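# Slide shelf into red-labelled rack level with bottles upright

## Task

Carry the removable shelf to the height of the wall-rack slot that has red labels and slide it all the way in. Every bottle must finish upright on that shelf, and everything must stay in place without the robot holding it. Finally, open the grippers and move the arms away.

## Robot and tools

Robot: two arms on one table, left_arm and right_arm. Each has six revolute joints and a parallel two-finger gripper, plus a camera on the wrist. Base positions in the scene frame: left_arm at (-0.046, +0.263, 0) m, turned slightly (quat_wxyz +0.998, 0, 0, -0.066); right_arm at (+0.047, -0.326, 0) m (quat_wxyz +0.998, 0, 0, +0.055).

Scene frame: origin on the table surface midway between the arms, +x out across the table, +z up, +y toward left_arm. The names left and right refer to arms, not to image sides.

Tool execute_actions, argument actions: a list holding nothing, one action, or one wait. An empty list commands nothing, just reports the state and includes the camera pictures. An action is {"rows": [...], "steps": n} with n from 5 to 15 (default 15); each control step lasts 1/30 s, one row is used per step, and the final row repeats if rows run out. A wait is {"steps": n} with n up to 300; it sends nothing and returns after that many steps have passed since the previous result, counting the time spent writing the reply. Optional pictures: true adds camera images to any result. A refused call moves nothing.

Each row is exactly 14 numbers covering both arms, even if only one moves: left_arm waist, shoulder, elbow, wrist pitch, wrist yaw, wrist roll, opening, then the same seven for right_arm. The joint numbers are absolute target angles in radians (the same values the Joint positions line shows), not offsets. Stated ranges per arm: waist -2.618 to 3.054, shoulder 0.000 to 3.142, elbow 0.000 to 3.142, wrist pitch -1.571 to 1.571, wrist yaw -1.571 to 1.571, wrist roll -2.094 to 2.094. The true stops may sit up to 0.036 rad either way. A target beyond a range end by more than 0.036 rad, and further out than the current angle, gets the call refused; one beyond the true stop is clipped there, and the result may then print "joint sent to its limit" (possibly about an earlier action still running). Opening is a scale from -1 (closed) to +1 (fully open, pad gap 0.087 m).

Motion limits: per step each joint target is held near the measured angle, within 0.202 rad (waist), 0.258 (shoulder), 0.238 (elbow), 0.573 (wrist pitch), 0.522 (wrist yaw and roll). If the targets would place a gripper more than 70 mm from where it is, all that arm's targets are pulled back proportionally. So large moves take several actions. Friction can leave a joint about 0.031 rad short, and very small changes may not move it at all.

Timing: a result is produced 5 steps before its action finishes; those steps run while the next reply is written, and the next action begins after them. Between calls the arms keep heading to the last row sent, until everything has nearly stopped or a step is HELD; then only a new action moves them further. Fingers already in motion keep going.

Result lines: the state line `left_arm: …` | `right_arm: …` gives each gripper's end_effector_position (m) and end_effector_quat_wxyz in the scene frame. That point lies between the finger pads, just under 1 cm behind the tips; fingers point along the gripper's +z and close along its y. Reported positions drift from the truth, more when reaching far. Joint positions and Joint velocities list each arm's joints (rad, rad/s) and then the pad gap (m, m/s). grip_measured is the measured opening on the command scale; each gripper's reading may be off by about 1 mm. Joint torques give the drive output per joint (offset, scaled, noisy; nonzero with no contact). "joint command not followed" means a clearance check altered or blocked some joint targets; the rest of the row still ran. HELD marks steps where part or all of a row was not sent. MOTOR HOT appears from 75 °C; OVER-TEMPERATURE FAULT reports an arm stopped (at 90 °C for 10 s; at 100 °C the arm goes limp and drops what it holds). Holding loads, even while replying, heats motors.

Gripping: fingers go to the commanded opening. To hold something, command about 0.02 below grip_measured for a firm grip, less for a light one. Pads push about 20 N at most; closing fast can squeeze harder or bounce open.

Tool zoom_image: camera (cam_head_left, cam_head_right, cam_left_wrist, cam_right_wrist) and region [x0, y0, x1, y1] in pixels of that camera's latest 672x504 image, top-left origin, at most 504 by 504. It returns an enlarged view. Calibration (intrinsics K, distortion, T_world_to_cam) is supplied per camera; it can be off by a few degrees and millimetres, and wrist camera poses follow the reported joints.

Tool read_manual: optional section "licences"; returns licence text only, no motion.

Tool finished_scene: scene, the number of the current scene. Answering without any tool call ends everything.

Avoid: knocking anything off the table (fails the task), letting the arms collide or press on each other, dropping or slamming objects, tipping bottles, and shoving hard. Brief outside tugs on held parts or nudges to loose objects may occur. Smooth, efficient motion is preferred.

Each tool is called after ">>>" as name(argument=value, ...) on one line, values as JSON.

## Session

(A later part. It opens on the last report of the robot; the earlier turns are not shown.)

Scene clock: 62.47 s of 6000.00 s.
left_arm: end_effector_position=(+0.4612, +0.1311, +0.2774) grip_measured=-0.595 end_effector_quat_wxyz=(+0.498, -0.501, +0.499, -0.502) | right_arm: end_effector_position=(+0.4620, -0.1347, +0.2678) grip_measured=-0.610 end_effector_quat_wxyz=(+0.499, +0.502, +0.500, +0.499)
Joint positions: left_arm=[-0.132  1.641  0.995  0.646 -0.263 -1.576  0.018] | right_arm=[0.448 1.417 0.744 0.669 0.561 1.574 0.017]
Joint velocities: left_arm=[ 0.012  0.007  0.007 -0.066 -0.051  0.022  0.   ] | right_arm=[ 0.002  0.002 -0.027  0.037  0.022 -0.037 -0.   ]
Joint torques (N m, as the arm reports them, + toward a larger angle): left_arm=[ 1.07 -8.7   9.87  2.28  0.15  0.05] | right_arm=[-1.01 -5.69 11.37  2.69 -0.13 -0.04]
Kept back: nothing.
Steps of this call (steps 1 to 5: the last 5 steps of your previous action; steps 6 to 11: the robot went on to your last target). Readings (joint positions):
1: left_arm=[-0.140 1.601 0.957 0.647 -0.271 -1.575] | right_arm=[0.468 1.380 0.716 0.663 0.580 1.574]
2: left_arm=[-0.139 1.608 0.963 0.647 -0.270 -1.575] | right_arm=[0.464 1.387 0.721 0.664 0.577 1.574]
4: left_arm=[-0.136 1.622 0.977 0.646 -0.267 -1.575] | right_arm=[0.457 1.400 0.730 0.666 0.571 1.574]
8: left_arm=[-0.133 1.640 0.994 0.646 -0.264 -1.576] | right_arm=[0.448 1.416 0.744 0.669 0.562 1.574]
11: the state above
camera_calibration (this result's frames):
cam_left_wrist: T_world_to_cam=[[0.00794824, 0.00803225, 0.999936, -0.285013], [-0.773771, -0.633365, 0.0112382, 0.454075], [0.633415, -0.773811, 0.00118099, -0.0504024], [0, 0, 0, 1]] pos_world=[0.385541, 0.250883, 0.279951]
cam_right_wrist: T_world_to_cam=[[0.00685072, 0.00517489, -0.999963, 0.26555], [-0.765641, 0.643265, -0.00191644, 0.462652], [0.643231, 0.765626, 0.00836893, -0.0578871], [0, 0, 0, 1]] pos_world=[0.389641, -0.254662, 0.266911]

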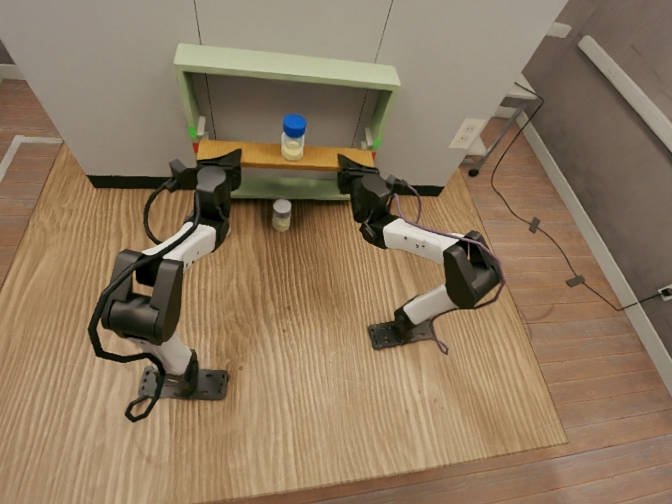

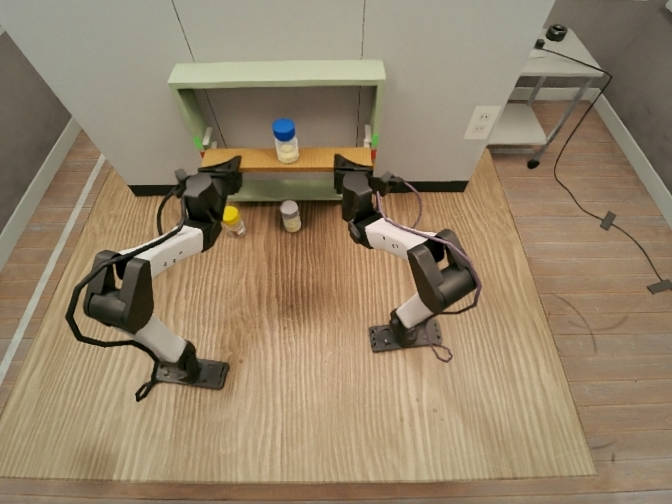

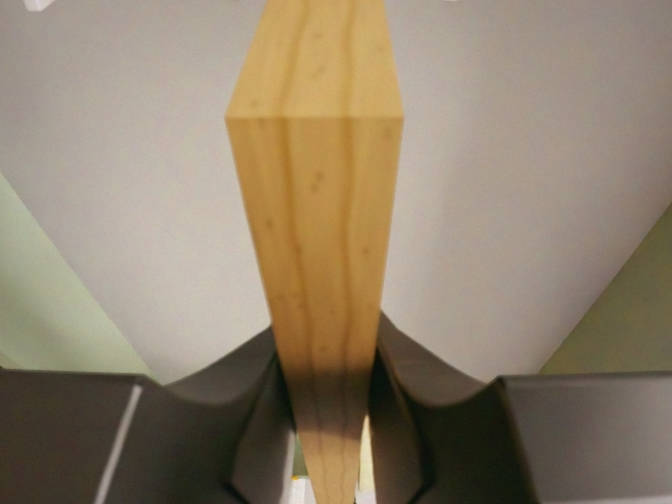

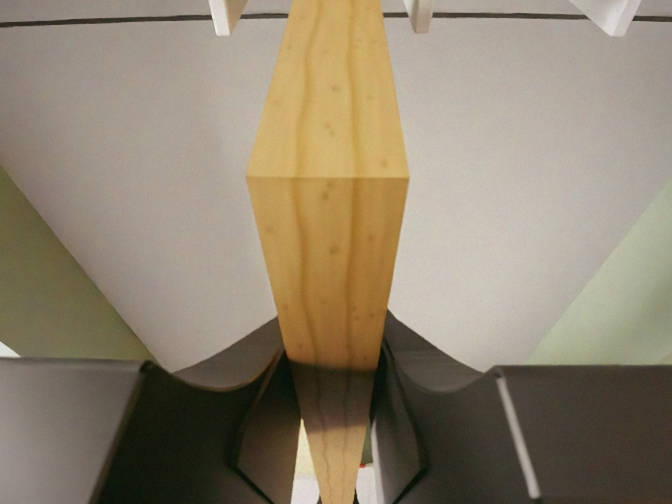

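>>> execute_actions(actions=[{"rows":[[-0.1255,1.639,1.048,0.7015,-0.2510,-1.585,-0.64,0.4344,1.4177,0.7955,0.7665,0.534,1.585,-0.65],[-0.1245,1.6467,1.0592,0.7005,-0.2495,-1.585,-0.64,0.4305,1.4253,0.8039,0.7674,0.527,1.585,-0.65],[-0.1229,1.6545,1.0677,0.6995,-0.248,-1.585,-0.64,0.4267,1.4328,0.8102,0.7683,0.5232,1.585,-0.65],[-0.1214,1.6622,1.0762,0.6985,-0.2465,-1.585,-0.64,0.4228,1.4404,0.8166,0.7692,0.5194,1.585,-0.65],[-0.1198,1.670,1.0847,0.6975,-0.245,-1.585,-0.64,0.419,1.448,0.823,0.7701,0.5156,1.585,-0.65],[-0.1183,1.6777,1.0932,0.6965,-0.2435,-1.585,-0.64,0.4151,1.4556,0.8294,0.771,0.5118,1.585,-0.65],[-0.1167,1.6855,1.1016,0.6955,-0.242,-1.585,-0.64,0.4112,1.4631,0.8357,0.7719,0.508,1.585,-0.65],[-0.1152,1.6932,1.1101,0.6944,-0.2405,-1.585,-0.64,0.4074,1.4707,0.8421,0.7728,0.5042,1.585,-0.65],[-0.1137,1.7009,1.119,0.6929,-0.2391,-1.585,-0.64,0.4038,1.4782,0.8489,0.7732,0.5007,1.585,-0.65],[-0.1123,1.7085,1.1279,0.6914,-0.2376,-1.585,-0.64,0.4003,1.4857,0.8557,0.7736,0.4972,1.585,-0.65],[-0.1108,1.7162,1.1368,0.6899,-0.2362,-1.585,-0.64,0.3967,1.4932,0.8625,0.774,0.4937,1.585,-0.65],[-0.1094,1.7239,1.1457,0.6884,-0.2348,-1.585,-0.64,0.3931,1.5007,0.8693,0.7745,0.4902,1.585,-0.65],[-0.1079,1.7316,1.1546,0.6869,-0.2334,-1.585,-0.64,0.3895,1.5081,0.876,0.775,0.4867,1.585,-0.65],[-0.1064,1.7392,1.1635,0.6855,-0.2319,-1.585,-0.64,0.386,1.5156,0.8828,0.7754,0.4832,1.585,-0.65],[-0.105,1.7469,1.1724,0.684,-0.2305,-1.585,-0.64,0.3824,1.5231,0.8896,0.7758,0.4798,1.585,-0.65]]}])

>>> execute_actions(actions=[{"rows":[[-0.1036,1.7545,1.1817,0.6821,-0.2292,-1.585,-0.64,0.3791,1.5305,0.8968,0.776,0.4766,1.585,-0.65],[-0.1023,1.7621,1.191,0.6802,-0.2278,-1.585,-0.64,0.3758,1.5379,0.904,0.776,0.4735,1.585,-0.65],[-0.1009,1.7697,1.2003,0.6782,-0.2265,-1.585,-0.64,0.3725,1.5453,0.9112,0.776,0.4703,1.585,-0.65],[-0.0995,1.7773,1.2096,0.6763,-0.2251,-1.585,-0.64,0.3692,1.5527,0.9184,0.776,0.4671,1.585,-0.65],[-0.0981,1.785,1.2189,0.6743,-0.2238,-1.585,-0.64,0.366,1.56,0.9255,0.776,0.464,1.585,-0.65],[-0.0968,1.7926,1.2282,0.6724,-0.2225,-1.585,-0.64,0.3627,1.5674,0.9327,0.776,0.4608,1.585,-0.65],[-0.0954,1.8002,1.2375,0.6704,-0.2211,-1.585,-0.64,0.3594,1.5748,0.9399,0.776,0.4576,1.585,-0.65],[-0.0941,1.8077,1.2472,0.668,-0.2198,-1.585,-0.64,0.3564,1.5821,0.9475,0.776,0.4547,1.585,-0.65],[-0.0928,1.8153,1.257,0.6656,-0.2185,-1.585,-0.64,0.3534,1.5894,0.9551,0.776,0.4518,1.585,-0.65],[-0.0915,1.8228,1.2667,0.6632,-0.2172,-1.585,-0.64,0.3505,1.5966,0.9627,0.776,0.4489,1.585,-0.65],[-0.0902,1.8304,1.2764,0.6608,-0.2159,-1.585,-0.64,0.3475,1.6039,0.9703,0.776,0.446,1.585,-0.65],[-0.089,1.8379,1.2862,0.6584,-0.2146,-1.585,-0.64,0.3445,1.6112,0.978,0.776,0.4431,1.585,-0.65],[-0.0877,1.8454,1.2959,0.656,-0.2133,-1.585,-0.64,0.3415,1.6185,0.9856,0.776,0.4402,1.585,-0.65],[-0.0864,1.853,1.3056,0.654,-0.2125,-1.585,-0.64,0.3386,1.6257,0.9932,0.776,0.438,1.585,-0.65],[-0.0855,1.858,1.312,0.653,-0.212,-1.585,-0.64,0.3365,1.6305,0.9985,0.776,0.437,1.585,-0.65]]}])

>>> execute_actions(actions=[{"rows":[[-0.0848,1.862,1.317,0.653,-0.212,-1.585,-0.64,0.335,1.6345,1.003,0.776,0.437,1.585,-0.65],[-0.0842,1.866,1.322,0.653,-0.212,-1.585,-0.64,0.3336,1.638,1.007,0.776,0.437,1.585,-0.65],[-0.0837,1.869,1.326,0.653,-0.212,-1.585,-0.64,0.3325,1.641,1.010,0.776,0.437,1.585,-0.65],[-0.0833,1.871,1.329,0.653,-0.212,-1.585,-0.64,0.3317,1.643,1.012,0.776,0.437,1.585,-0.65],[-0.083,1.873,1.332,0.653,-0.212,-1.585,-0.64,0.331,1.645,1.014,0.776,0.437,1.585,-0.65]],"steps":15}], pictures=true)

Scene clock: 64.80 s of 6000.00 s.
left_arm: end_effector_position=(+0.4785, +0.1307, +0.2830) grip_measured=-0.595 end_effector_quat_wxyz=(+0.500, -0.500, +0.495, -0.505) | right_arm: end_effector_position=(+0.4799, -0.1348, +0.2724) grip_measured=-0.610 end_effector_quat_wxyz=(+0.500, +0.501, +0.496, +0.503)
Joint positions: left_arm=[-0.121  1.698  1.071  0.638 -0.253 -1.577  0.018] | right_arm=[0.416 1.476 0.802 0.681 0.528 1.574 0.017]
Joint velocities: left_arm=[ 0.042  0.232  0.242 -0.022  0.051  0.007 -0.   ] | right_arm=[-0.095  0.222  0.193  0.022 -0.11   0.066  0.001]
Joint torques (N m, as the arm reports them, + toward a larger angle): left_arm=[ 1.07 -9.19  9.87  2.26  0.11  0.02] | right_arm=[-0.91 -5.91 11.28  2.7  -0.13 -0.08]
Steps of this call (steps 1 to 30: the robot went on to your last target; steps 31 to 60: nothing new was sent; steps 61 to 70: the first 10 steps of this action). Readings (joint positions):
61: left_arm=[-0.132 1.641 0.995 0.646 -0.263 -1.576] | right_arm=[0.447 1.417 0.744 0.670 0.560 1.574]
62: left_arm=[-0.132 1.641 0.997 0.644 -0.263 -1.577] | right_arm=[0.446 1.419 0.746 0.670 0.557 1.574]
64: left_arm=[-0.131 1.652 1.015 0.641 -0.262 -1.577] | right_arm=[0.439 1.430 0.759 0.672 0.551 1.574]
68: left_arm=[-0.124 1.682 1.053 0.640 -0.256 -1.577] | right_arm=[0.423 1.460 0.789 0.679 0.536 1.574]
70: the state above

Scene clock: 65.30 s of 6000.00 s.
left_arm: end_effector_position=(+0.5118, +0.1306, +0.2796) grip_measured=-0.595 end_effector_quat_wxyz=(+0.499, -0.501, +0.498, -0.503) | right_arm: end_effector_position=(+0.5129, -0.1347, +0.2693) grip_measured=-0.610 end_effector_quat_wxyz=(+0.500, +0.501, +0.499, +0.500)
Joint positions: left_arm=[-0.1    1.816  1.207  0.612 -0.232 -1.577  0.018] | right_arm=[0.365 1.59  0.906 0.683 0.477 1.574 0.017]
Joint velocities: left_arm=[ 0.027  0.227  0.291 -0.095  0.037 -0.022 -0.   ] | right_arm=[-0.105  0.227  0.227 -0.037 -0.095  0.066 -0.   ]
Joint torques (N m, as the arm reports them, + toward a larger angle): left_arm=[  1.03 -10.61   9.96   2.27   0.12   0.03] | right_arm=[-0.83 -7.05 11.38  2.76 -0.12 -0.06]
Steps of this call (steps 1 to 5: the last 5 steps of your previous action; steps 6 to 15: the first 10 steps of this action). Readings (joint positions):
6: left_arm=[-0.112 1.747 1.122 0.628 -0.245 -1.577] | right_arm=[0.394 1.523 0.840 0.682 0.507 1.574]
7: left_arm=[-0.111 1.755 1.131 0.626 -0.243 -1.577] | right_arm=[0.391 1.530 0.847 0.682 0.503 1.574]
9: left_arm=[-0.108 1.771 1.150 0.623 -0.240 -1.577] | right_arm=[0.384 1.546 0.862 0.682 0.497 1.574]
13: left_arm=[-0.103 1.801 1.187 0.616 -0.235 -1.577] | right_arm=[0.371 1.575 0.891 0.683 0.483 1.574]
15: the state above

Scene clock: 65.80 s of 6000.00 s.
left_arm: end_effector_position=(+0.5301, +0.1305, +0.2787) grip_measured=-0.595 end_effector_quat_wxyz=(+0.499, -0.501, +0.498, -0.503) | right_arm: end_effector_position=(+0.5313, -0.1344, +0.2682) grip_measured=-0.610 end_effector_quat_wxyz=(+0.499, +0.501, +0.499, +0.500)
Joint positions: left_arm=[-0.09   1.881  1.288  0.596 -0.221 -1.577  0.018] | right_arm=[0.341 1.653 0.968 0.684 0.452 1.574 0.017]
Joint velocities: left_arm=[-0.017 -0.012  0.002 -0.051  0.007 -0.022  0.001] | right_arm=[-0.007 -0.022  0.012 -0.022  0.022 -0.007 -0.001]
Joint torques (N m, as the arm reports them, + toward a larger angle): left_arm=[  1.03 -11.35  10.21   2.25   0.13   0.05] | right_arm=[-1.03 -7.74 11.45  2.74 -0.16 -0.05]
Steps of this call (steps 1 to 5: the last 5 steps of your previous action; steps 6 to 15: the first 10 steps of this action). Readings (joint positions):
6: left_arm=[-0.093 1.860 1.263 0.601 -0.224 -1.577] | right_arm=[0.348 1.633 0.950 0.684 0.460 1.574]
7: left_arm=[-0.092 1.866 1.269 0.600 -0.224 -1.577] | right_arm=[0.346 1.638 0.955 0.684 0.458 1.574]
9: left_arm=[-0.091 1.874 1.279 0.598 -0.222 -1.577] | right_arm=[0.343 1.646 0.962 0.684 0.455 1.574]
13: left_arm=[-0.090 1.881 1.287 0.596 -0.221 -1.577] | right_arm=[0.341 1.653 0.968 0.684 0.452 1.574]
15: the state above
camera_calibration (this result's frames):
cam_left_wrist: T_world_to_cam=[[0.00497345, 0.00948708, 0.999943, -0.285475], [-0.773562, -0.633644, 0.00985927, 0.507316], [0.633701, -0.773566, 0.00418744, -0.0954999], [0, 0, 0, 1]] pos_world=[0.454378, 0.25029, 0.280857]
cam_right_wrist: T_world_to_cam=[[0.00938921, 0.00687684, -0.999932, 0.264391], [-0.766616, 0.6421, -0.00278249, 0.516089], [0.642038, 0.76659, 0.0113007, -0.102696], [0, 0, 0, 1]] pos_world=[0.459094, -0.254473, 0.26697]

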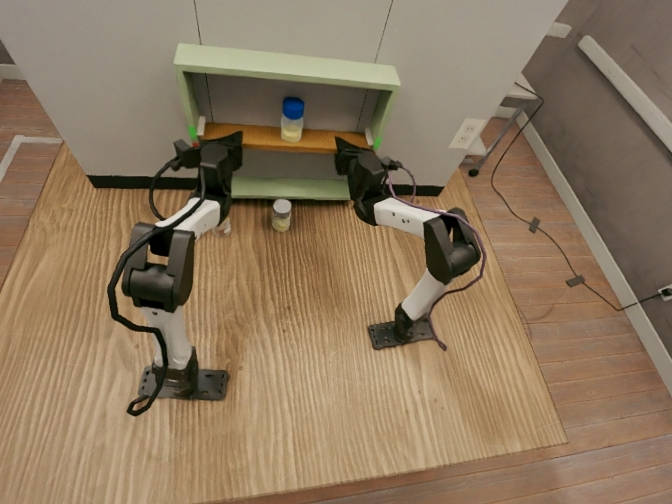

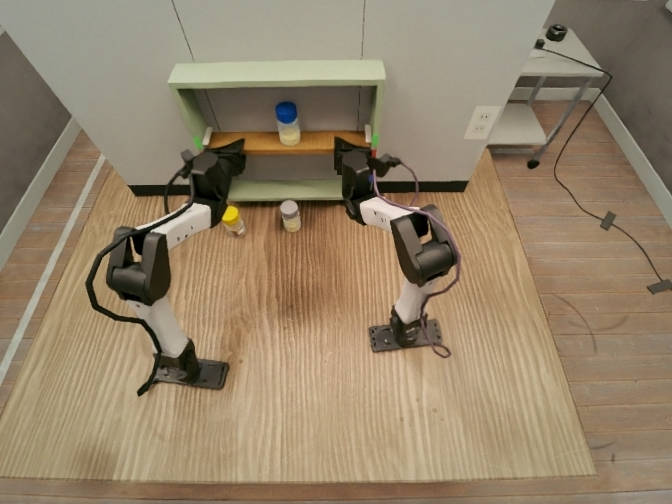

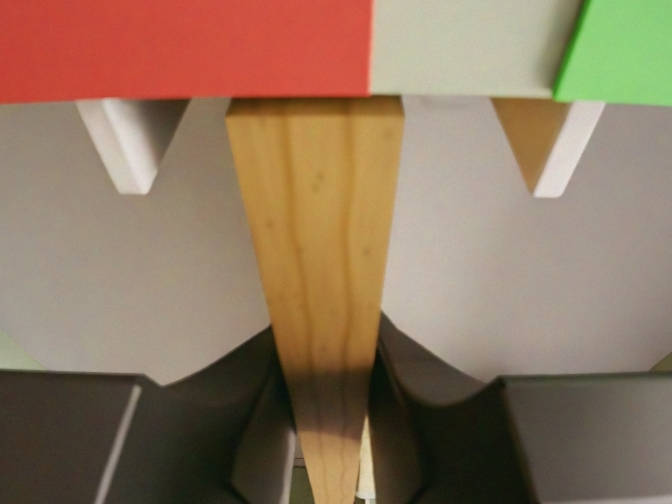

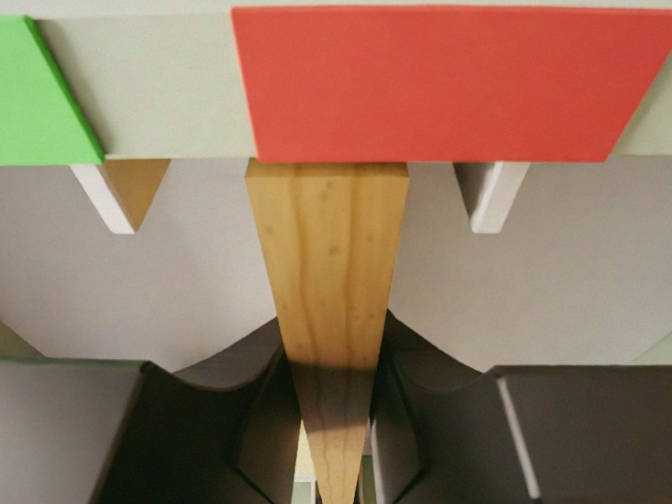

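>>> execute_actions(actions=[{"rows":[[-0.083,1.873,1.332,0.665,-0.212,-1.585,-0.64,0.331,1.645,1.014,0.779,0.4365,1.585,-0.65],[-0.0828,1.875,1.332,0.677,-0.2117,-1.585,-0.64,0.3305,1.648,1.014,0.783,0.436,1.585,-0.65],[-0.0825,1.878,1.332,0.683,-0.2114,-1.585,-0.64,0.330,1.651,1.014,0.787,0.435,1.585,-0.65],[-0.0822,1.881,1.332,0.687,-0.211,-1.585,-0.64,0.3293,1.654,1.014,0.791,0.434,1.585,-0.65],[-0.0819,1.883,1.332,0.690,-0.2105,-1.585,-0.64,0.3287,1.658,1.014,0.795,0.433,1.585,-0.65],[-0.0816,1.886,1.332,0.693,-0.21,-1.585,-0.64,0.328,1.661,1.014,0.798,0.433,1.585,-0.65],[-0.0813,1.888,1.332,0.694,-0.21,-1.585,-0.64,0.3275,1.664,1.014,0.798,0.433,1.585,-0.65],[-0.081,1.8905,1.332,0.694,-0.21,-1.585,-0.64,0.327,1.667,1.014,0.798,0.433,1.585,-0.65]],"steps":15}])

>>> execute_actions(actions=[{"steps":6}])

Scene clock: 66.77 s of 6000.00 s.
left_arm: end_effector_position=(+0.5318, +0.1309, +0.2771) grip_measured=-0.595 end_effector_quat_wxyz=(+0.500, -0.500, +0.496, -0.504) | right_arm: end_effector_position=(+0.5342, -0.1342, +0.2657) grip_measured=-0.610 end_effector_quat_wxyz=(+0.500, +0.500, +0.497, +0.503)
Joint positions: left_arm=[-0.088  1.89   1.288  0.61  -0.219 -1.576  0.018] | right_arm=[0.337 1.67  0.969 0.706 0.447 1.575 0.017]
Joint velocities: left_arm=[-0.012  0.017 -0.007  0.022 -0.007  0.037 -0.   ] | right_arm=[ 0.027 -0.012  0.002  0.022 -0.037  0.022 -0.001]
Joint torques (N m, as the arm reports them, + toward a larger angle): left_arm=[  1.17 -10.8   10.03   2.54   0.13   0.01] | right_arm=[-0.97 -7.54 11.49  2.74 -0.12 -0.07]
Steps of this call (steps 1 to 5: the last 5 steps of your previous action; steps 6 to 15: the robot went on to your last target; steps 16 to 19: nothing new was sent; steps 20 to 29: the first 10 steps of this action). Readings (joint positions):
20: left_arm=[-0.090 1.881 1.288 0.596 -0.221 -1.577] | right_arm=[0.341 1.653 0.969 0.684 0.452 1.574]
21: left_arm=[-0.090 1.881 1.288 0.596 -0.221 -1.577] | right_arm=[0.341 1.653 0.969 0.684 0.452 1.574]
23: left_arm=[-0.090 1.881 1.288 0.598 -0.221 -1.577] | right_arm=[0.341 1.654 0.969 0.686 0.452 1.574]
27: left_arm=[-0.088 1.887 1.288 0.608 -0.221 -1.576] | right_arm=[0.339 1.664 0.969 0.703 0.448 1.574]
29: the state above

Scene clock: 66.97 s of 6000.00 s.
left_arm: end_effector_position=(+0.5318, +0.1309, +0.2771) grip_measured=-0.595 end_effector_quat_wxyz=(+0.500, -0.500, +0.497, -0.504) | right_arm: end_effector_position=(+0.5342, -0.1342, +0.2657) grip_measured=-0.610 end_effector_quat_wxyz=(+0.500, +0.500, +0.497, +0.503)
Joint positions: left_arm=[-0.088  1.89   1.288  0.61  -0.219 -1.576  0.018] | right_arm=[0.337 1.67  0.969 0.706 0.447 1.575 0.017]
Joint velocities: left_arm=[-0.002 -0.012  0.007  0.007 -0.066 -0.007 -0.   ] | right_arm=[ 0.002  0.002 -0.012 -0.037 -0.066  0.037  0.001]
Joint torques (N m, as the arm reports them, + toward a larger angle): left_arm=[  1.07 -10.76   9.99   2.54   0.13   0.03] | right_arm=[-0.98 -7.51 11.27  2.75 -0.16 -0.05]
Kept back: nothing.
Steps of this call (steps 1 to 5: the last 5 steps of your previous action; step 6: the robot went on to your last target). Readings (joint positions):
1: left_arm=[-0.088 1.890 1.288 0.610 -0.219 -1.576] | right_arm=[0.337 1.670 0.969 0.706 0.447 1.575]
2: left_arm=[-0.088 1.890 1.288 0.610 -0.219 -1.576] | right_arm=[0.337 1.670 0.969 0.706 0.447 1.575]
4: left_arm=[-0.088 1.890 1.288 0.610 -0.219 -1.576] | right_arm=[0.337 1.670 0.969 0.706 0.447 1.575]
6: the state above

>>> execute_actions(actions=[{"rows":[[-0.083,1.888,1.316,0.694,-0.212,-1.585,-0.64,0.329,1.665,0.998,0.798,0.436,1.585,-0.65],[-0.085,1.885,1.300,0.694,-0.215,-1.585,-0.64,0.332,1.663,0.982,0.798,0.440,1.585,-0.65],[-0.087,1.883,1.286,0.697,-0.218,-1.585,-0.64,0.335,1.662,0.967,0.801,0.444,1.585,-0.65],[-0.087,1.883,1.282,0.701,-0.218,-1.585,-0.64,0.335,1.663,0.963,0.805,0.444,1.585,-0.65],[-0.087,1.884,1.279,0.705,-0.218,-1.585,-0.64,0.335,1.665,0.960,0.809,0.444,1.585,-0.65],[-0.087,1.885,1.276,0.709,-0.218,-1.585,-0.64,0.335,1.666,0.958,0.813,0.444,1.585,-0.65],[-0.087,1.887,1.273,0.713,-0.218,-1.585,-0.64,0.335,1.668,0.955,0.817,0.444,1.585,-0.65],[-0.087,1.888,1.270,0.717,-0.218,-1.585,-0.64,0.335,1.669,0.953,0.821,0.444,1.585,-0.65],[-0.087,1.889,1.267,0.720,-0.218,-1.585,-0.64,0.335,1.671,0.950,0.825,0.444,1.585,-0.65],[-0.087,1.891,1.264,0.722,-0.218,-1.585,-0.64,0.335,1.672,0.948,0.827,0.444,1.585,-0.65],[-0.087,1.892,1.261,0.722,-0.218,-1.585,-0.64,0.335,1.674,0.945,0.827,0.444,1.585,-0.65],[-0.087,1.893,1.259,0.722,-0.218,-1.585,-0.64,0.335,1.675,0.943,0.827,0.444,1.585,-0.65],[-0.087,1.894,1.257,0.722,-0.218,-1.585,-0.64,0.335,1.676,0.942,0.827,0.444,1.585,-0.65]],"steps":15}])

>>> execute_actions(actions=[{"steps":9}], pictures=true)

Scene clock: 68.43 s of 6000.00 s.
left_arm: end_effector_position=(+0.5304, +0.1312, +0.2741) grip_measured=-0.595 end_effector_quat_wxyz=(+0.500, -0.499, +0.496, -0.505) | right_arm: end_effector_position=(+0.5332, -0.1342, +0.2626) grip_measured=-0.610 end_effector_quat_wxyz=(+0.499, +0.499, +0.497, +0.504)
Joint positions: left_arm=[-0.088  1.89   1.272  0.628 -0.219 -1.576  0.018] | right_arm=[0.337 1.672 0.957 0.722 0.445 1.575 0.017]
Joint velocities: left_arm=[ 0.002 -0.007 -0.09   0.051  0.022 -0.022  0.001] | right_arm=[-0.002  0.056 -0.066  0.066 -0.051 -0.022  0.   ]
Joint torques (N m, as the arm reports them, + toward a larger angle): left_arm=[  0.6  -10.69   6.68   2.48   0.01   0.04] | right_arm=[-0.1  -7.45  7.19  2.74  0.04 -0.05]
Steps of this call (steps 1 to 15: the robot went on to your last target; steps 16 to 34: nothing new was sent; steps 35 to 44: the first 10 steps of this action). Readings (joint positions):
35: left_arm=[-0.088 1.890 1.288 0.610 -0.219 -1.576] | right_arm=[0.337 1.670 0.969 0.706 0.447 1.575]
36: left_arm=[-0.088 1.890 1.288 0.610 -0.219 -1.576] | right_arm=[0.337 1.670 0.969 0.706 0.447 1.575]
38: left_arm=[-0.088 1.890 1.287 0.611 -0.219 -1.576] | right_arm=[0.337 1.670 0.969 0.706 0.447 1.575]
42: left_arm=[-0.088 1.890 1.278 0.622 -0.219 -1.576] | right_arm=[0.337 1.670 0.961 0.716 0.447 1.575]
44: the state above

Scene clock: 68.73 s of 6000.00 s.
left_arm: end_effector_position=(+0.5310, +0.1311, +0.2675) grip_measured=-0.595 end_effector_quat_wxyz=(+0.499, -0.501, +0.496, -0.504) | right_arm: end_effector_position=(+0.5334, -0.1340, +0.2575) grip_measured=-0.610 end_effector_quat_wxyz=(+0.499, +0.500, +0.499, +0.503)
Joint positions: left_arm=[-0.088  1.9    1.262  0.646 -0.219 -1.579  0.018] | right_arm=[0.337 1.681 0.948 0.736 0.444 1.574 0.017]
Joint velocities: left_arm=[-0.017  0.002 -0.002  0.037 -0.022  0.037 -0.001] | right_arm=[-0.007 -0.007 -0.007 -0.081 -0.022  0.007 -0.   ]
Joint torques (N m, as the arm reports them, + toward a larger angle): left_arm=[  0.58 -11.42   6.44   2.47   0.03   0.05] | right_arm=[-0.23 -7.65  7.19  2.75  0.03 -0.05]
Kept back: nothing.
Steps of this call (steps 1 to 5: the last 5 steps of your previous action; steps 6 to 9: the robot went on to your last target). Readings (joint positions):
1: left_arm=[-0.088 1.891 1.269 0.630 -0.219 -1.576] | right_arm=[0.337 1.674 0.955 0.726 0.445 1.575]
2: left_arm=[-0.088 1.892 1.267 0.633 -0.219 -1.576] | right_arm=[0.337 1.676 0.953 0.729 0.444 1.575]
4: left_arm=[-0.088 1.897 1.263 0.636 -0.219 -1.576] | right_arm=[0.337 1.680 0.948 0.733 0.444 1.575]
8: left_arm=[-0.088 1.900 1.262 0.645 -0.219 -1.579] | right_arm=[0.337 1.681 0.948 0.736 0.444 1.574]
9: the state above
camera_calibration (this result's frames):
cam_left_wrist: T_world_to_cam=[[0.000880457, 0.0126882, 0.999919, -0.272502], [-0.773606, -0.633606, 0.00872119, 0.508817], [0.633666, -0.773552, 0.00925785, -0.0968822], [0, 0, 0, 1]] pos_world=[0.455255, 0.250904, 0.268939]
cam_right_wrist: T_world_to_cam=[[0.012796, 0.00857299, -0.999881, 0.252105], [-0.769291, 0.638883, -0.00436725, 0.518835], [0.63877, 0.769256, 0.0147703, -0.103013], [0, 0, 0, 1]] pos_world=[0.461711, -0.254393, 0.255863]

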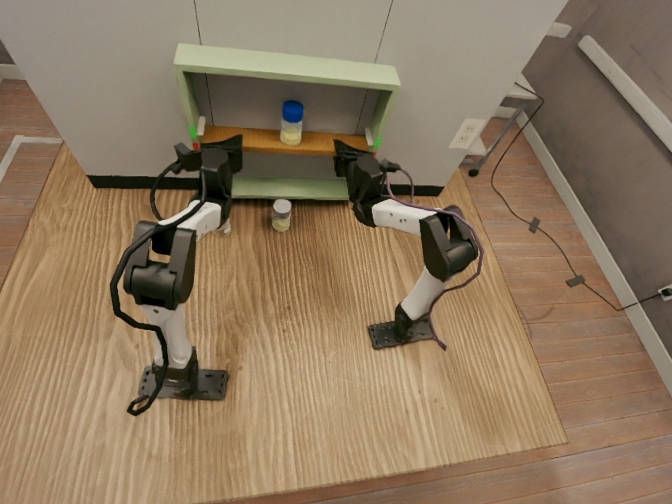

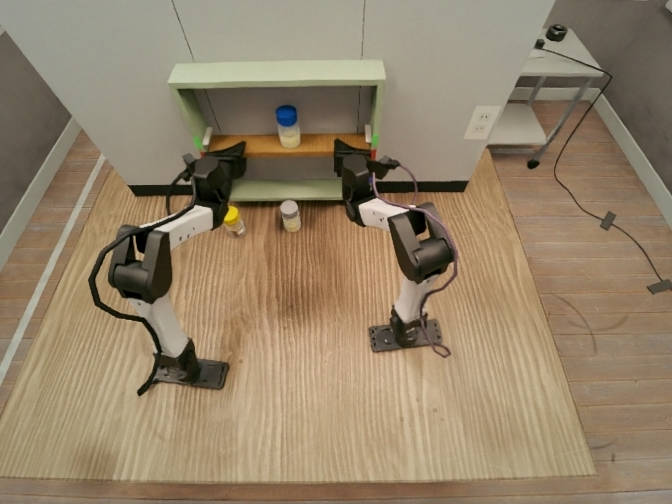

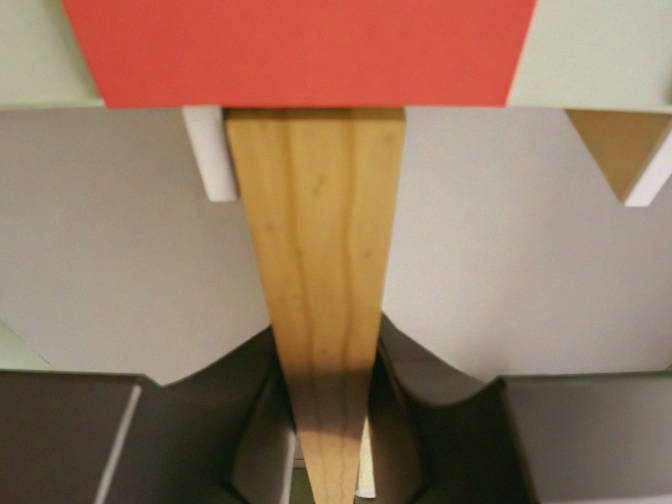

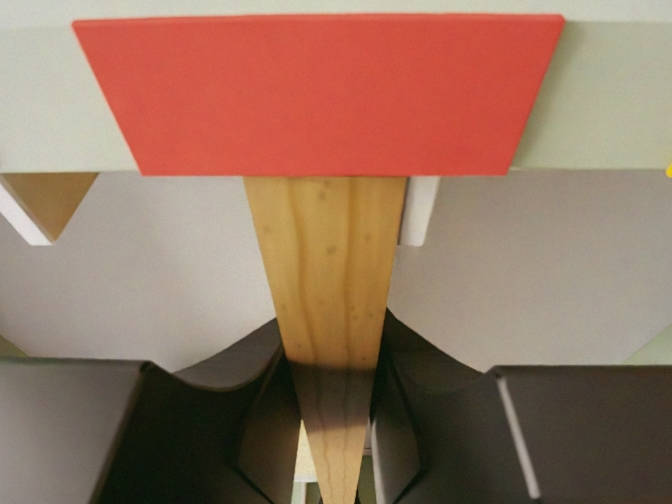

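>>> execute_actions(actions=[{"rows":[[-0.087,1.895,1.257,0.710,-0.218,-1.585,-0.64,0.335,1.677,0.942,0.814,0.444,1.585,-0.65],[-0.087,1.896,1.257,0.698,-0.218,-1.584,-0.64,0.335,1.678,0.942,0.800,0.444,1.584,-0.65],[-0.087,1.898,1.257,0.686,-0.218,-1.583,-0.64,0.336,1.679,0.942,0.786,0.444,1.582,-0.65],[-0.088,1.899,1.257,0.674,-0.218,-1.582,-0.64,0.336,1.680,0.942,0.772,0.444,1.58,-0.65],[-0.088,1.900,1.257,0.662,-0.219,-1.581,-0.64,0.337,1.681,0.942,0.758,0.444,1.578,-0.65],[-0.088,1.901,1.257,0.650,-0.219,-1.58,-0.64,0.337,1.682,0.942,0.745,0.444,1.576,-0.65],[-0.088,1.902,1.257,0.640,-0.219,-1.58,-0.64,0.337,1.683,0.942,0.733,0.444,1.575,-0.65],[-0.088,1.902,1.257,0.640,-0.219,-1.58,-0.6,0.337,1.683,0.942,0.733,0.444,1.575,-0.61],[-0.088,1.902,1.257,0.640,-0.219,-1.58,-0.5,0.337,1.683,0.942,0.733,0.444,1.575,-0.5],[-0.088,1.902,1.257,0.640,-0.219,-1.58,-0.3,0.337,1.683,0.942,0.733,0.444,1.575,-0.3],[-0.088,1.902,1.257,0.640,-0.219,-1.58,-0.05,0.337,1.683,0.942,0.733,0.444,1.575,-0.05],[-0.088,1.902,1.257,0.640,-0.219,-1.58,0.2,0.337,1.683,0.942,0.733,0.444,1.575,0.2],[-0.088,1.902,1.257,0.640,-0.219,-1.58,0.4,0.337,1.683,0.942,0.733,0.444,1.575,0.4],[-0.088,1.902,1.257,0.640,-0.219,-1.58,0.5,0.337,1.683,0.942,0.733,0.444,1.575,0.5]],"steps":15}])

>>> execute_actions(actions=[{"rows":[[-0.089,1.896,1.250,0.641,-0.220,-1.58,0.5,0.340,1.677,0.937,0.733,0.447,1.575,0.5],[-0.092,1.885,1.237,0.644,-0.223,-1.58,0.5,0.345,1.666,0.926,0.733,0.452,1.575,0.5],[-0.095,1.868,1.217,0.654,-0.230,-1.58,0.5,0.353,1.650,0.910,0.733,0.465,1.575,0.5],[-0.100,1.848,1.193,0.662,-0.235,-1.58,0.5,0.363,1.630,0.891,0.733,0.478,1.575,0.5],[-0.104,1.825,1.167,0.669,-0.241,-1.58,0.5,0.373,1.608,0.869,0.733,0.490,1.575,0.5],[-0.109,1.802,1.140,0.675,-0.246,-1.58,0.5,0.384,1.586,0.848,0.733,0.502,1.575,0.5],[-0.114,1.779,1.113,0.681,-0.252,-1.58,0.5,0.395,1.563,0.826,0.733,0.514,1.575,0.5],[-0.119,1.757,1.086,0.686,-0.257,-1.58,0.5,0.406,1.541,0.805,0.733,0.526,1.575,0.5],[-0.124,1.734,1.059,0.691,-0.263,-1.58,0.5,0.417,1.519,0.783,0.732,0.538,1.575,0.5],[-0.129,1.711,1.033,0.695,-0.268,-1.58,0.5,0.427,1.497,0.762,0.731,0.550,1.575,0.5],[-0.134,1.688,1.006,0.699,-0.273,-1.58,0.5,0.438,1.475,0.740,0.730,0.560,1.575,0.5],[-0.139,1.665,0.979,0.702,-0.277,-1.58,0.5,0.449,1.452,0.719,0.728,0.569,1.575,0.5],[-0.143,1.645,0.955,0.704,-0.280,-1.58,0.5,0.459,1.433,0.700,0.727,0.576,1.575,0.5],[-0.147,1.628,0.935,0.706,-0.283,-1.58,0.5,0.467,1.416,0.684,0.726,0.581,1.575,0.5],[-0.149,1.617,0.922,0.707,-0.284,-1.58,0.5,0.472,1.405,0.673,0.725,0.584,1.575,0.5]]}])

>>> execute_actions(actions=[{"rows":[[-0.147,1.617,0.922,0.708,-0.279,-1.575,0.5,0.473,1.405,0.673,0.726,0.584,1.57,0.5],[-0.142,1.620,0.922,0.712,-0.264,-1.56,0.5,0.477,1.410,0.675,0.730,0.585,1.56,0.5],[-0.134,1.628,0.921,0.718,-0.239,-1.54,0.5,0.483,1.420,0.678,0.736,0.586,1.54,0.5],[-0.123,1.635,0.920,0.725,-0.206,-1.507,0.5,0.490,1.431,0.682,0.743,0.588,1.507,0.5],[-0.109,1.645,0.920,0.735,-0.165,-1.466,0.5,0.500,1.445,0.687,0.753,0.590,1.466,0.5],[-0.093,1.656,0.919,0.746,-0.118,-1.418,0.5,0.511,1.461,0.693,0.764,0.592,1.418,0.5],[-0.074,1.669,0.917,0.759,-0.063,-1.364,0.55,0.524,1.479,0.700,0.777,0.595,1.364,0.55],[-0.054,1.683,0.916,0.773,-0.004,-1.304,0.6,0.538,1.499,0.707,0.791,0.598,1.305,0.6],[-0.032,1.698,0.915,0.788,0.062,-1.239,0.65,0.554,1.521,0.715,0.806,0.601,1.239,0.65],[-0.009,1.714,0.913,0.804,0.130,-1.170,0.7,0.570,1.544,0.723,0.822,0.604,1.170,0.7],[0.016,1.732,0.912,0.822,0.204,-1.096,0.75,0.588,1.569,0.732,0.840,0.608,1.097,0.75],[0.041,1.749,0.910,0.839,0.279,-1.021,0.8,0.605,1.594,0.741,0.857,0.612,1.021,0.8],[0.068,1.768,0.909,0.858,0.358,-0.942,0.85,0.624,1.621,0.750,0.876,0.616,0.943,0.85],[0.094,1.786,0.907,0.876,0.436,-0.864,0.9,0.643,1.647,0.760,0.894,0.620,0.865,0.9],[0.121,1.805,0.906,0.895,0.516,-0.784,0.9,0.662,1.674,0.770,0.913,0.624,0.785,0.9]]}])

>>> execute_actions(actions=[{"rows":[[0.148,1.824,0.904,0.914,0.596,-0.703,0.9,0.680,1.701,0.779,0.932,0.627,0.704,0.9],[0.174,1.842,0.902,0.932,0.674,-0.625,0.9,0.699,1.727,0.789,0.950,0.631,0.626,0.9],[0.201,1.861,0.901,0.951,0.753,-0.546,0.9,0.718,1.754,0.798,0.969,0.635,0.548,0.9],[0.226,1.878,0.899,0.968,0.828,-0.471,0.9,0.735,1.779,0.807,0.986,0.639,0.472,0.9],[0.251,1.896,0.898,0.986,0.902,-0.397,0.9,0.753,1.804,0.816,1.004,0.643,0.399,0.9],[0.274,1.912,0.896,1.002,0.970,-0.328,0.9,0.769,1.827,0.824,1.020,0.646,0.330,0.9],[0.297,1.927,0.895,1.017,1.036,-0.263,0.9,0.785,1.849,0.832,1.035,0.649,0.264,0.9],[0.316,1.941,0.894,1.031,1.095,-0.203,0.9,0.799,1.869,0.839,1.049,0.652,0.205,0.9],[0.335,1.954,0.892,1.044,1.150,-0.149,0.9,0.812,1.887,0.846,1.062,0.655,0.151,0.9],[0.351,1.965,0.891,1.055,1.198,-0.101,0.9,0.823,1.903,0.852,1.073,0.657,0.102,0.9],[0.365,1.975,0.891,1.065,1.238,-0.061,0.9,0.832,1.917,0.857,1.083,0.659,0.062,0.9],[0.376,1.982,0.890,1.072,1.271,-0.027,0.9,0.840,1.928,0.861,1.090,0.661,0.029,0.9],[0.384,1.988,0.889,1.078,1.295,-0.003,0.9,0.846,1.936,0.863,1.096,0.662,0.005,0.9],[0.389,1.992,0.889,1.082,1.311,0.013,0.9,0.850,1.941,0.865,1.100,0.663,-0.011,0.9],[0.391,1.993,0.889,1.083,1.316,0.018,0.9,0.851,1.943,0.866,1.101,0.663,-0.016,0.9]]}])

>>> execute_actions(actions=[{"steps":14}], pictures=true)

Scene clock: 72.07 s of 6000.00 s.
left_arm: end_effector_position=(+0.5310, +0.1311, +0.2659) grip_measured=-0.392 end_effector_quat_wxyz=(+0.498, -0.502, +0.498, -0.503) | right_arm: end_effector_position=(+0.5334, -0.1340, +0.2562) grip_measured=-0.392 end_effector_quat_wxyz=(+0.498, +0.500, +0.501, +0.501)
Joint positions: left_arm=[-0.088  1.9    1.262  0.639 -0.219 -1.58   0.027] | right_arm=[0.337 1.681 0.948 0.73  0.444 1.573 0.027]
Joint velocities: left_arm=[-0.007 -0.012  0.007 -0.007  0.051 -0.022  0.162] | right_arm=[ 0.002 -0.032  0.017  0.007 -0.022  0.007  0.162]
Joint torques (N m, as the arm reports them, + toward a larger angle): left_arm=[  0.54 -11.01   6.37   1.71   0.02   0.11] | right_arm=[-0.13 -7.22  7.26  1.88 -0.02 -0.18]
Steps of this call (steps 1 to 30: the robot went on to your last target; steps 31 to 90: nothing new was sent; steps 91 to 100: the first 10 steps of this action). Readings (joint positions):
91: left_arm=[-0.088 1.900 1.262 0.646 -0.219 -1.579] | right_arm=[0.337 1.681 0.948 0.736 0.444 1.574]
92: left_arm=[-0.088 1.900 1.262 0.646 -0.219 -1.579] | right_arm=[0.337 1.681 0.948 0.736 0.444 1.574]
94: left_arm=[-0.088 1.900 1.262 0.643 -0.219 -1.579] | right_arm=[0.337 1.681 0.948 0.734 0.444 1.574]
98: left_arm=[-0.088 1.900 1.262 0.639 -0.219 -1.579] | right_arm=[0.337 1.681 0.948 0.730 0.444 1.573]
100: the state above

Scene clock: 72.57 s of 6000.00 s.
left_arm: end_effector_position=(+0.4937, +0.1302, +0.2574) grip_measured=+0.500 end_effector_quat_wxyz=(+0.492, -0.507, +0.506, -0.495) | right_arm: end_effector_position=(+0.4931, -0.1302, +0.2600) grip_measured=+0.500 end_effector_quat_wxyz=(+0.496, +0.497, +0.502, +0.505)
Joint positions: left_arm=[-0.112  1.777  1.093  0.657 -0.242 -1.58   0.066] | right_arm=[0.399 1.548 0.82  0.73  0.497 1.573 0.066]
Joint velocities: left_arm=[-0.173 -0.696 -0.774  0.081 -0.154  0.007  0.   ] | right_arm=[ 0.335 -0.686 -0.589 -0.051  0.344  0.022  0.001]
Joint torques (N m, as the arm reports them, + toward a larger angle): left_arm=[  0.02 -11.38   5.64   1.89  -0.05   0.14] | right_arm=[ 0.78 -6.88  5.86  1.82  0.17 -0.14]
Steps of this call (steps 1 to 5: the last 5 steps of your previous action; steps 6 to 15: the first 10 steps of this action). Readings (joint positions):
6: left_arm=[-0.088 1.900 1.262 0.639 -0.219 -1.580] | right_arm=[0.337 1.681 0.948 0.730 0.444 1.573]
7: left_arm=[-0.088 1.900 1.262 0.639 -0.219 -1.580] | right_arm=[0.337 1.681 0.948 0.730 0.444 1.573]
9: left_arm=[-0.088 1.892 1.247 0.643 -0.221 -1.580] | right_arm=[0.340 1.672 0.938 0.730 0.449 1.573]
13: left_arm=[-0.100 1.823 1.148 0.651 -0.233 -1.580] | right_arm=[0.374 1.596 0.862 0.730 0.478 1.573]
15: the state above

Scene clock: 73.07 s of 6000.00 s.
left_arm: end_effector_position=(+0.4587, +0.1373, +0.2581) grip_measured=+0.675 end_effector_quat_wxyz=(+0.526, -0.411, +0.564, -0.487) | right_arm: end_effector_position=(+0.4498, -0.1028, +0.2350) grip_measured=+0.675 end_effector_quat_wxyz=(+0.532, +0.434, +0.562, +0.462)
Joint positions: left_arm=[-0.057  1.663  0.94   0.751 -0.072 -1.375  0.073] | right_arm=[0.531 1.487 0.7   0.776 0.584 1.378 0.073]
Joint velocities: left_arm=[0.598 0.379 0.007 0.388 1.311 1.385 0.044] | right_arm=[ 0.432  0.637  0.002  0.271  0.139 -1.385  0.044]
Joint torques (N m, as the arm reports them, + toward a larger angle): left_arm=[ 1.34 -6.21  4.68  1.66 -0.01  0.14] | right_arm=[ 1.26 -4.22  9.31  1.79  0.08 -0.21]
Steps of this call (steps 1 to 5: the last 5 steps of your previous action; steps 6 to 15: the first 10 steps of this action). Readings (joint positions):
6: left_arm=[-0.141 1.644 0.957 0.683 -0.264 -1.580] | right_arm=[0.458 1.425 0.709 0.730 0.548 1.573]
7: left_arm=[-0.141 1.635 0.949 0.687 -0.264 -1.578] | right_arm=[0.462 1.418 0.702 0.730 0.554 1.573]
9: left_arm=[-0.139 1.633 0.945 0.697 -0.255 -1.562] | right_arm=[0.469 1.418 0.700 0.730 0.562 1.560]
13: left_arm=[-0.099 1.641 0.940 0.725 -0.156 -1.461] | right_arm=[0.503 1.448 0.700 0.755 0.578 1.463]
15: the state above

Scene clock: 73.57 s of 6000.00 s.
left_arm: end_effector_position=(+0.4318, +0.2004, +0.1361) grip_measured=+0.900 end_effector_quat_wxyz=(+0.585, +0.118, +0.707, -0.379) | right_arm: end_effector_position=(+0.4236, +0.0054, +0.1344) grip_measured=+0.900 end_effector_quat_wxyz=(+0.660, +0.027, +0.721, +0.211)
Joint positions: left_arm=[ 0.317  1.934  0.913  0.974  0.925 -0.371  0.083] | right_arm=[0.793 1.863 0.817 0.996 0.632 0.376 0.083]
Joint velocities: left_arm=[ 0.525  0.374 -0.051  0.432  1.853  1.795  0.001] | right_arm=[ 0.393  0.554  0.178  0.33   0.051 -1.824 -0.001]
Joint torques (N m, as the arm reports them, + toward a larger angle): left_arm=[ 0.75 -9.12  4.14  1.69  0.09  0.12] | right_arm=[ 0.54 -7.41  8.5   1.95  0.18 -0.24]
Steps of this call (steps 1 to 5: the last 5 steps of your previous action; steps 6 to 15: the first 10 steps of this action). Readings (joint positions):
6: left_arm=[0.095 1.776 0.935 0.836 0.292 -1.007] | right_arm=[0.637 1.647 0.738 0.848 0.603 1.011]
7: left_arm=[0.123 1.796 0.931 0.851 0.363 -0.935] | right_arm=[0.656 1.673 0.748 0.864 0.607 0.940]
9: left_arm=[0.176 1.835 0.924 0.882 0.509 -0.789] | right_arm=[0.693 1.725 0.768 0.898 0.613 0.794]
13: left_arm=[0.275 1.907 0.916 0.945 0.795 -0.501] | right_arm=[0.764 1.822 0.803 0.967 0.626 0.506]
15: the state above

Scene clock: 74.03 s of 6000.00 s.
left_arm: end_effector_position=(+0.3996, +0.2053, +0.1258) grip_measured=+0.900 end_effector_quat_wxyz=(+0.611, +0.345, +0.619, -0.354) | right_arm: end_effector_position=(+0.4182, +0.0161, +0.1265) grip_measured=+0.900 end_effector_quat_wxyz=(+0.696, -0.105, +0.702, +0.109)
Joint positions: left_arm=[ 0.388  1.982  0.908  1.064  1.29  -0.007  0.083] | right_arm=[0.844 1.934 0.842 1.082 0.65  0.013 0.083]
Joint velocities: left_arm=[ 0.012 -0.007  0.002 -0.007  0.095  0.11  -0.001] | right_arm=[-0.022 -0.022 -0.012  0.051 -0.007 -0.168  0.   ]
Joint torques (N m, as the arm reports them, + toward a larger angle): left_arm=[ 0.79 -8.85  3.71  1.43  0.15  0.14] | right_arm=[ 0.67 -7.63  8.29  1.93  0.12 -0.23]
Kept back: nothing.
Steps of this call (steps 1 to 5: the last 5 steps of your previous action; steps 6 to 14: the robot went on to your last target). Readings (joint positions):
1: left_arm=[0.335 1.947 0.912 0.988 0.984 -0.312] | right_arm=[0.806 1.881 0.823 1.009 0.634 0.317]
2: left_arm=[0.351 1.957 0.911 1.000 1.038 -0.258] | right_arm=[0.817 1.897 0.828 1.021 0.636 0.263]
4: left_arm=[0.374 1.973 0.909 1.021 1.129 -0.167] | right_arm=[0.834 1.920 0.835 1.040 0.640 0.171]
8: left_arm=[0.388 1.982 0.908 1.046 1.235 -0.061] | right_arm=[0.844 1.934 0.839 1.063 0.645 0.066]
14: the state above
camera_calibration (this result's frames):
cam_left_wrist: T_world_to_cam=[[-0.855313, -0.517718, 0.0201979, 0.442612], [-0.412129, 0.656211, -0.632089, 0.126749], [0.31399, -0.548958, -0.774633, 0.225385], [0, 0, 0, 1]] pos_world=[0.36004, 0.269701, 0.245768]
cam_right_wrist: T_world_to_cam=[[0.309846, -0.950725, -0.0108692, -0.112622], [-0.736456, -0.232753, -0.635184, 0.413861], [0.601355, 0.204814, -0.772285, -0.0186823], [0, 0, 0, 1]] pos_world=[0.35092, -0.00691865, 0.247225]

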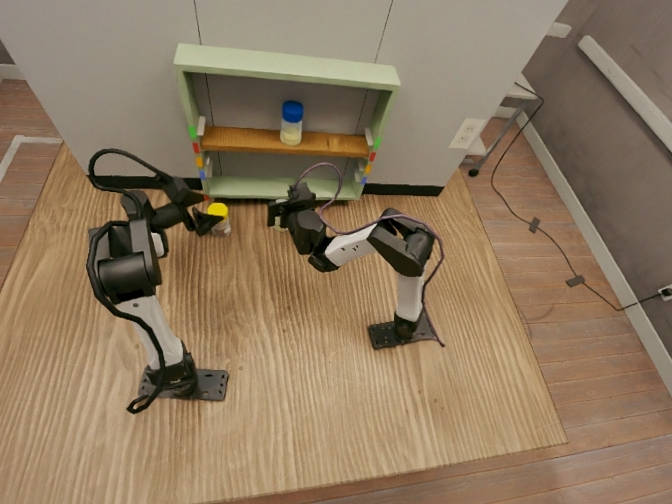

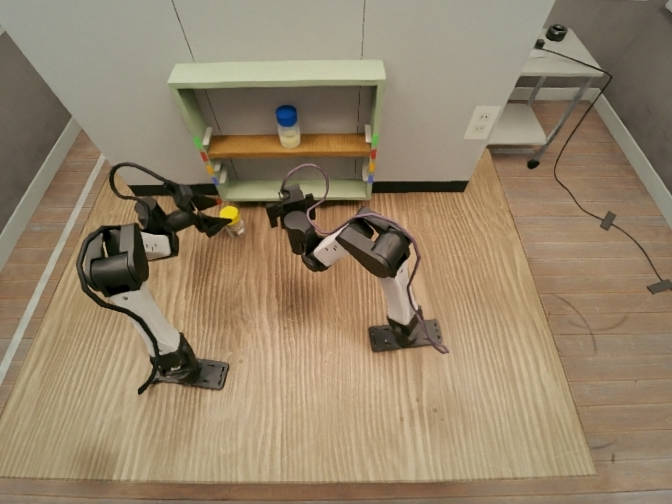

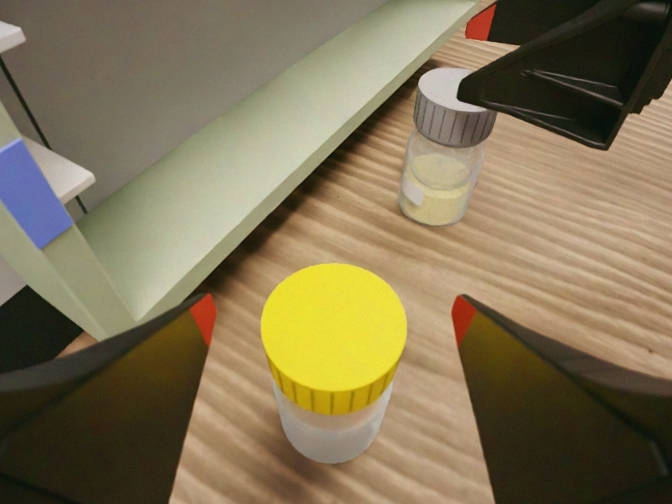

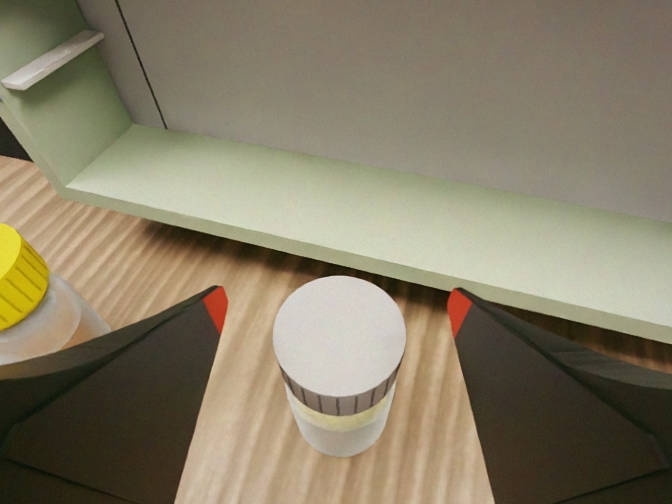

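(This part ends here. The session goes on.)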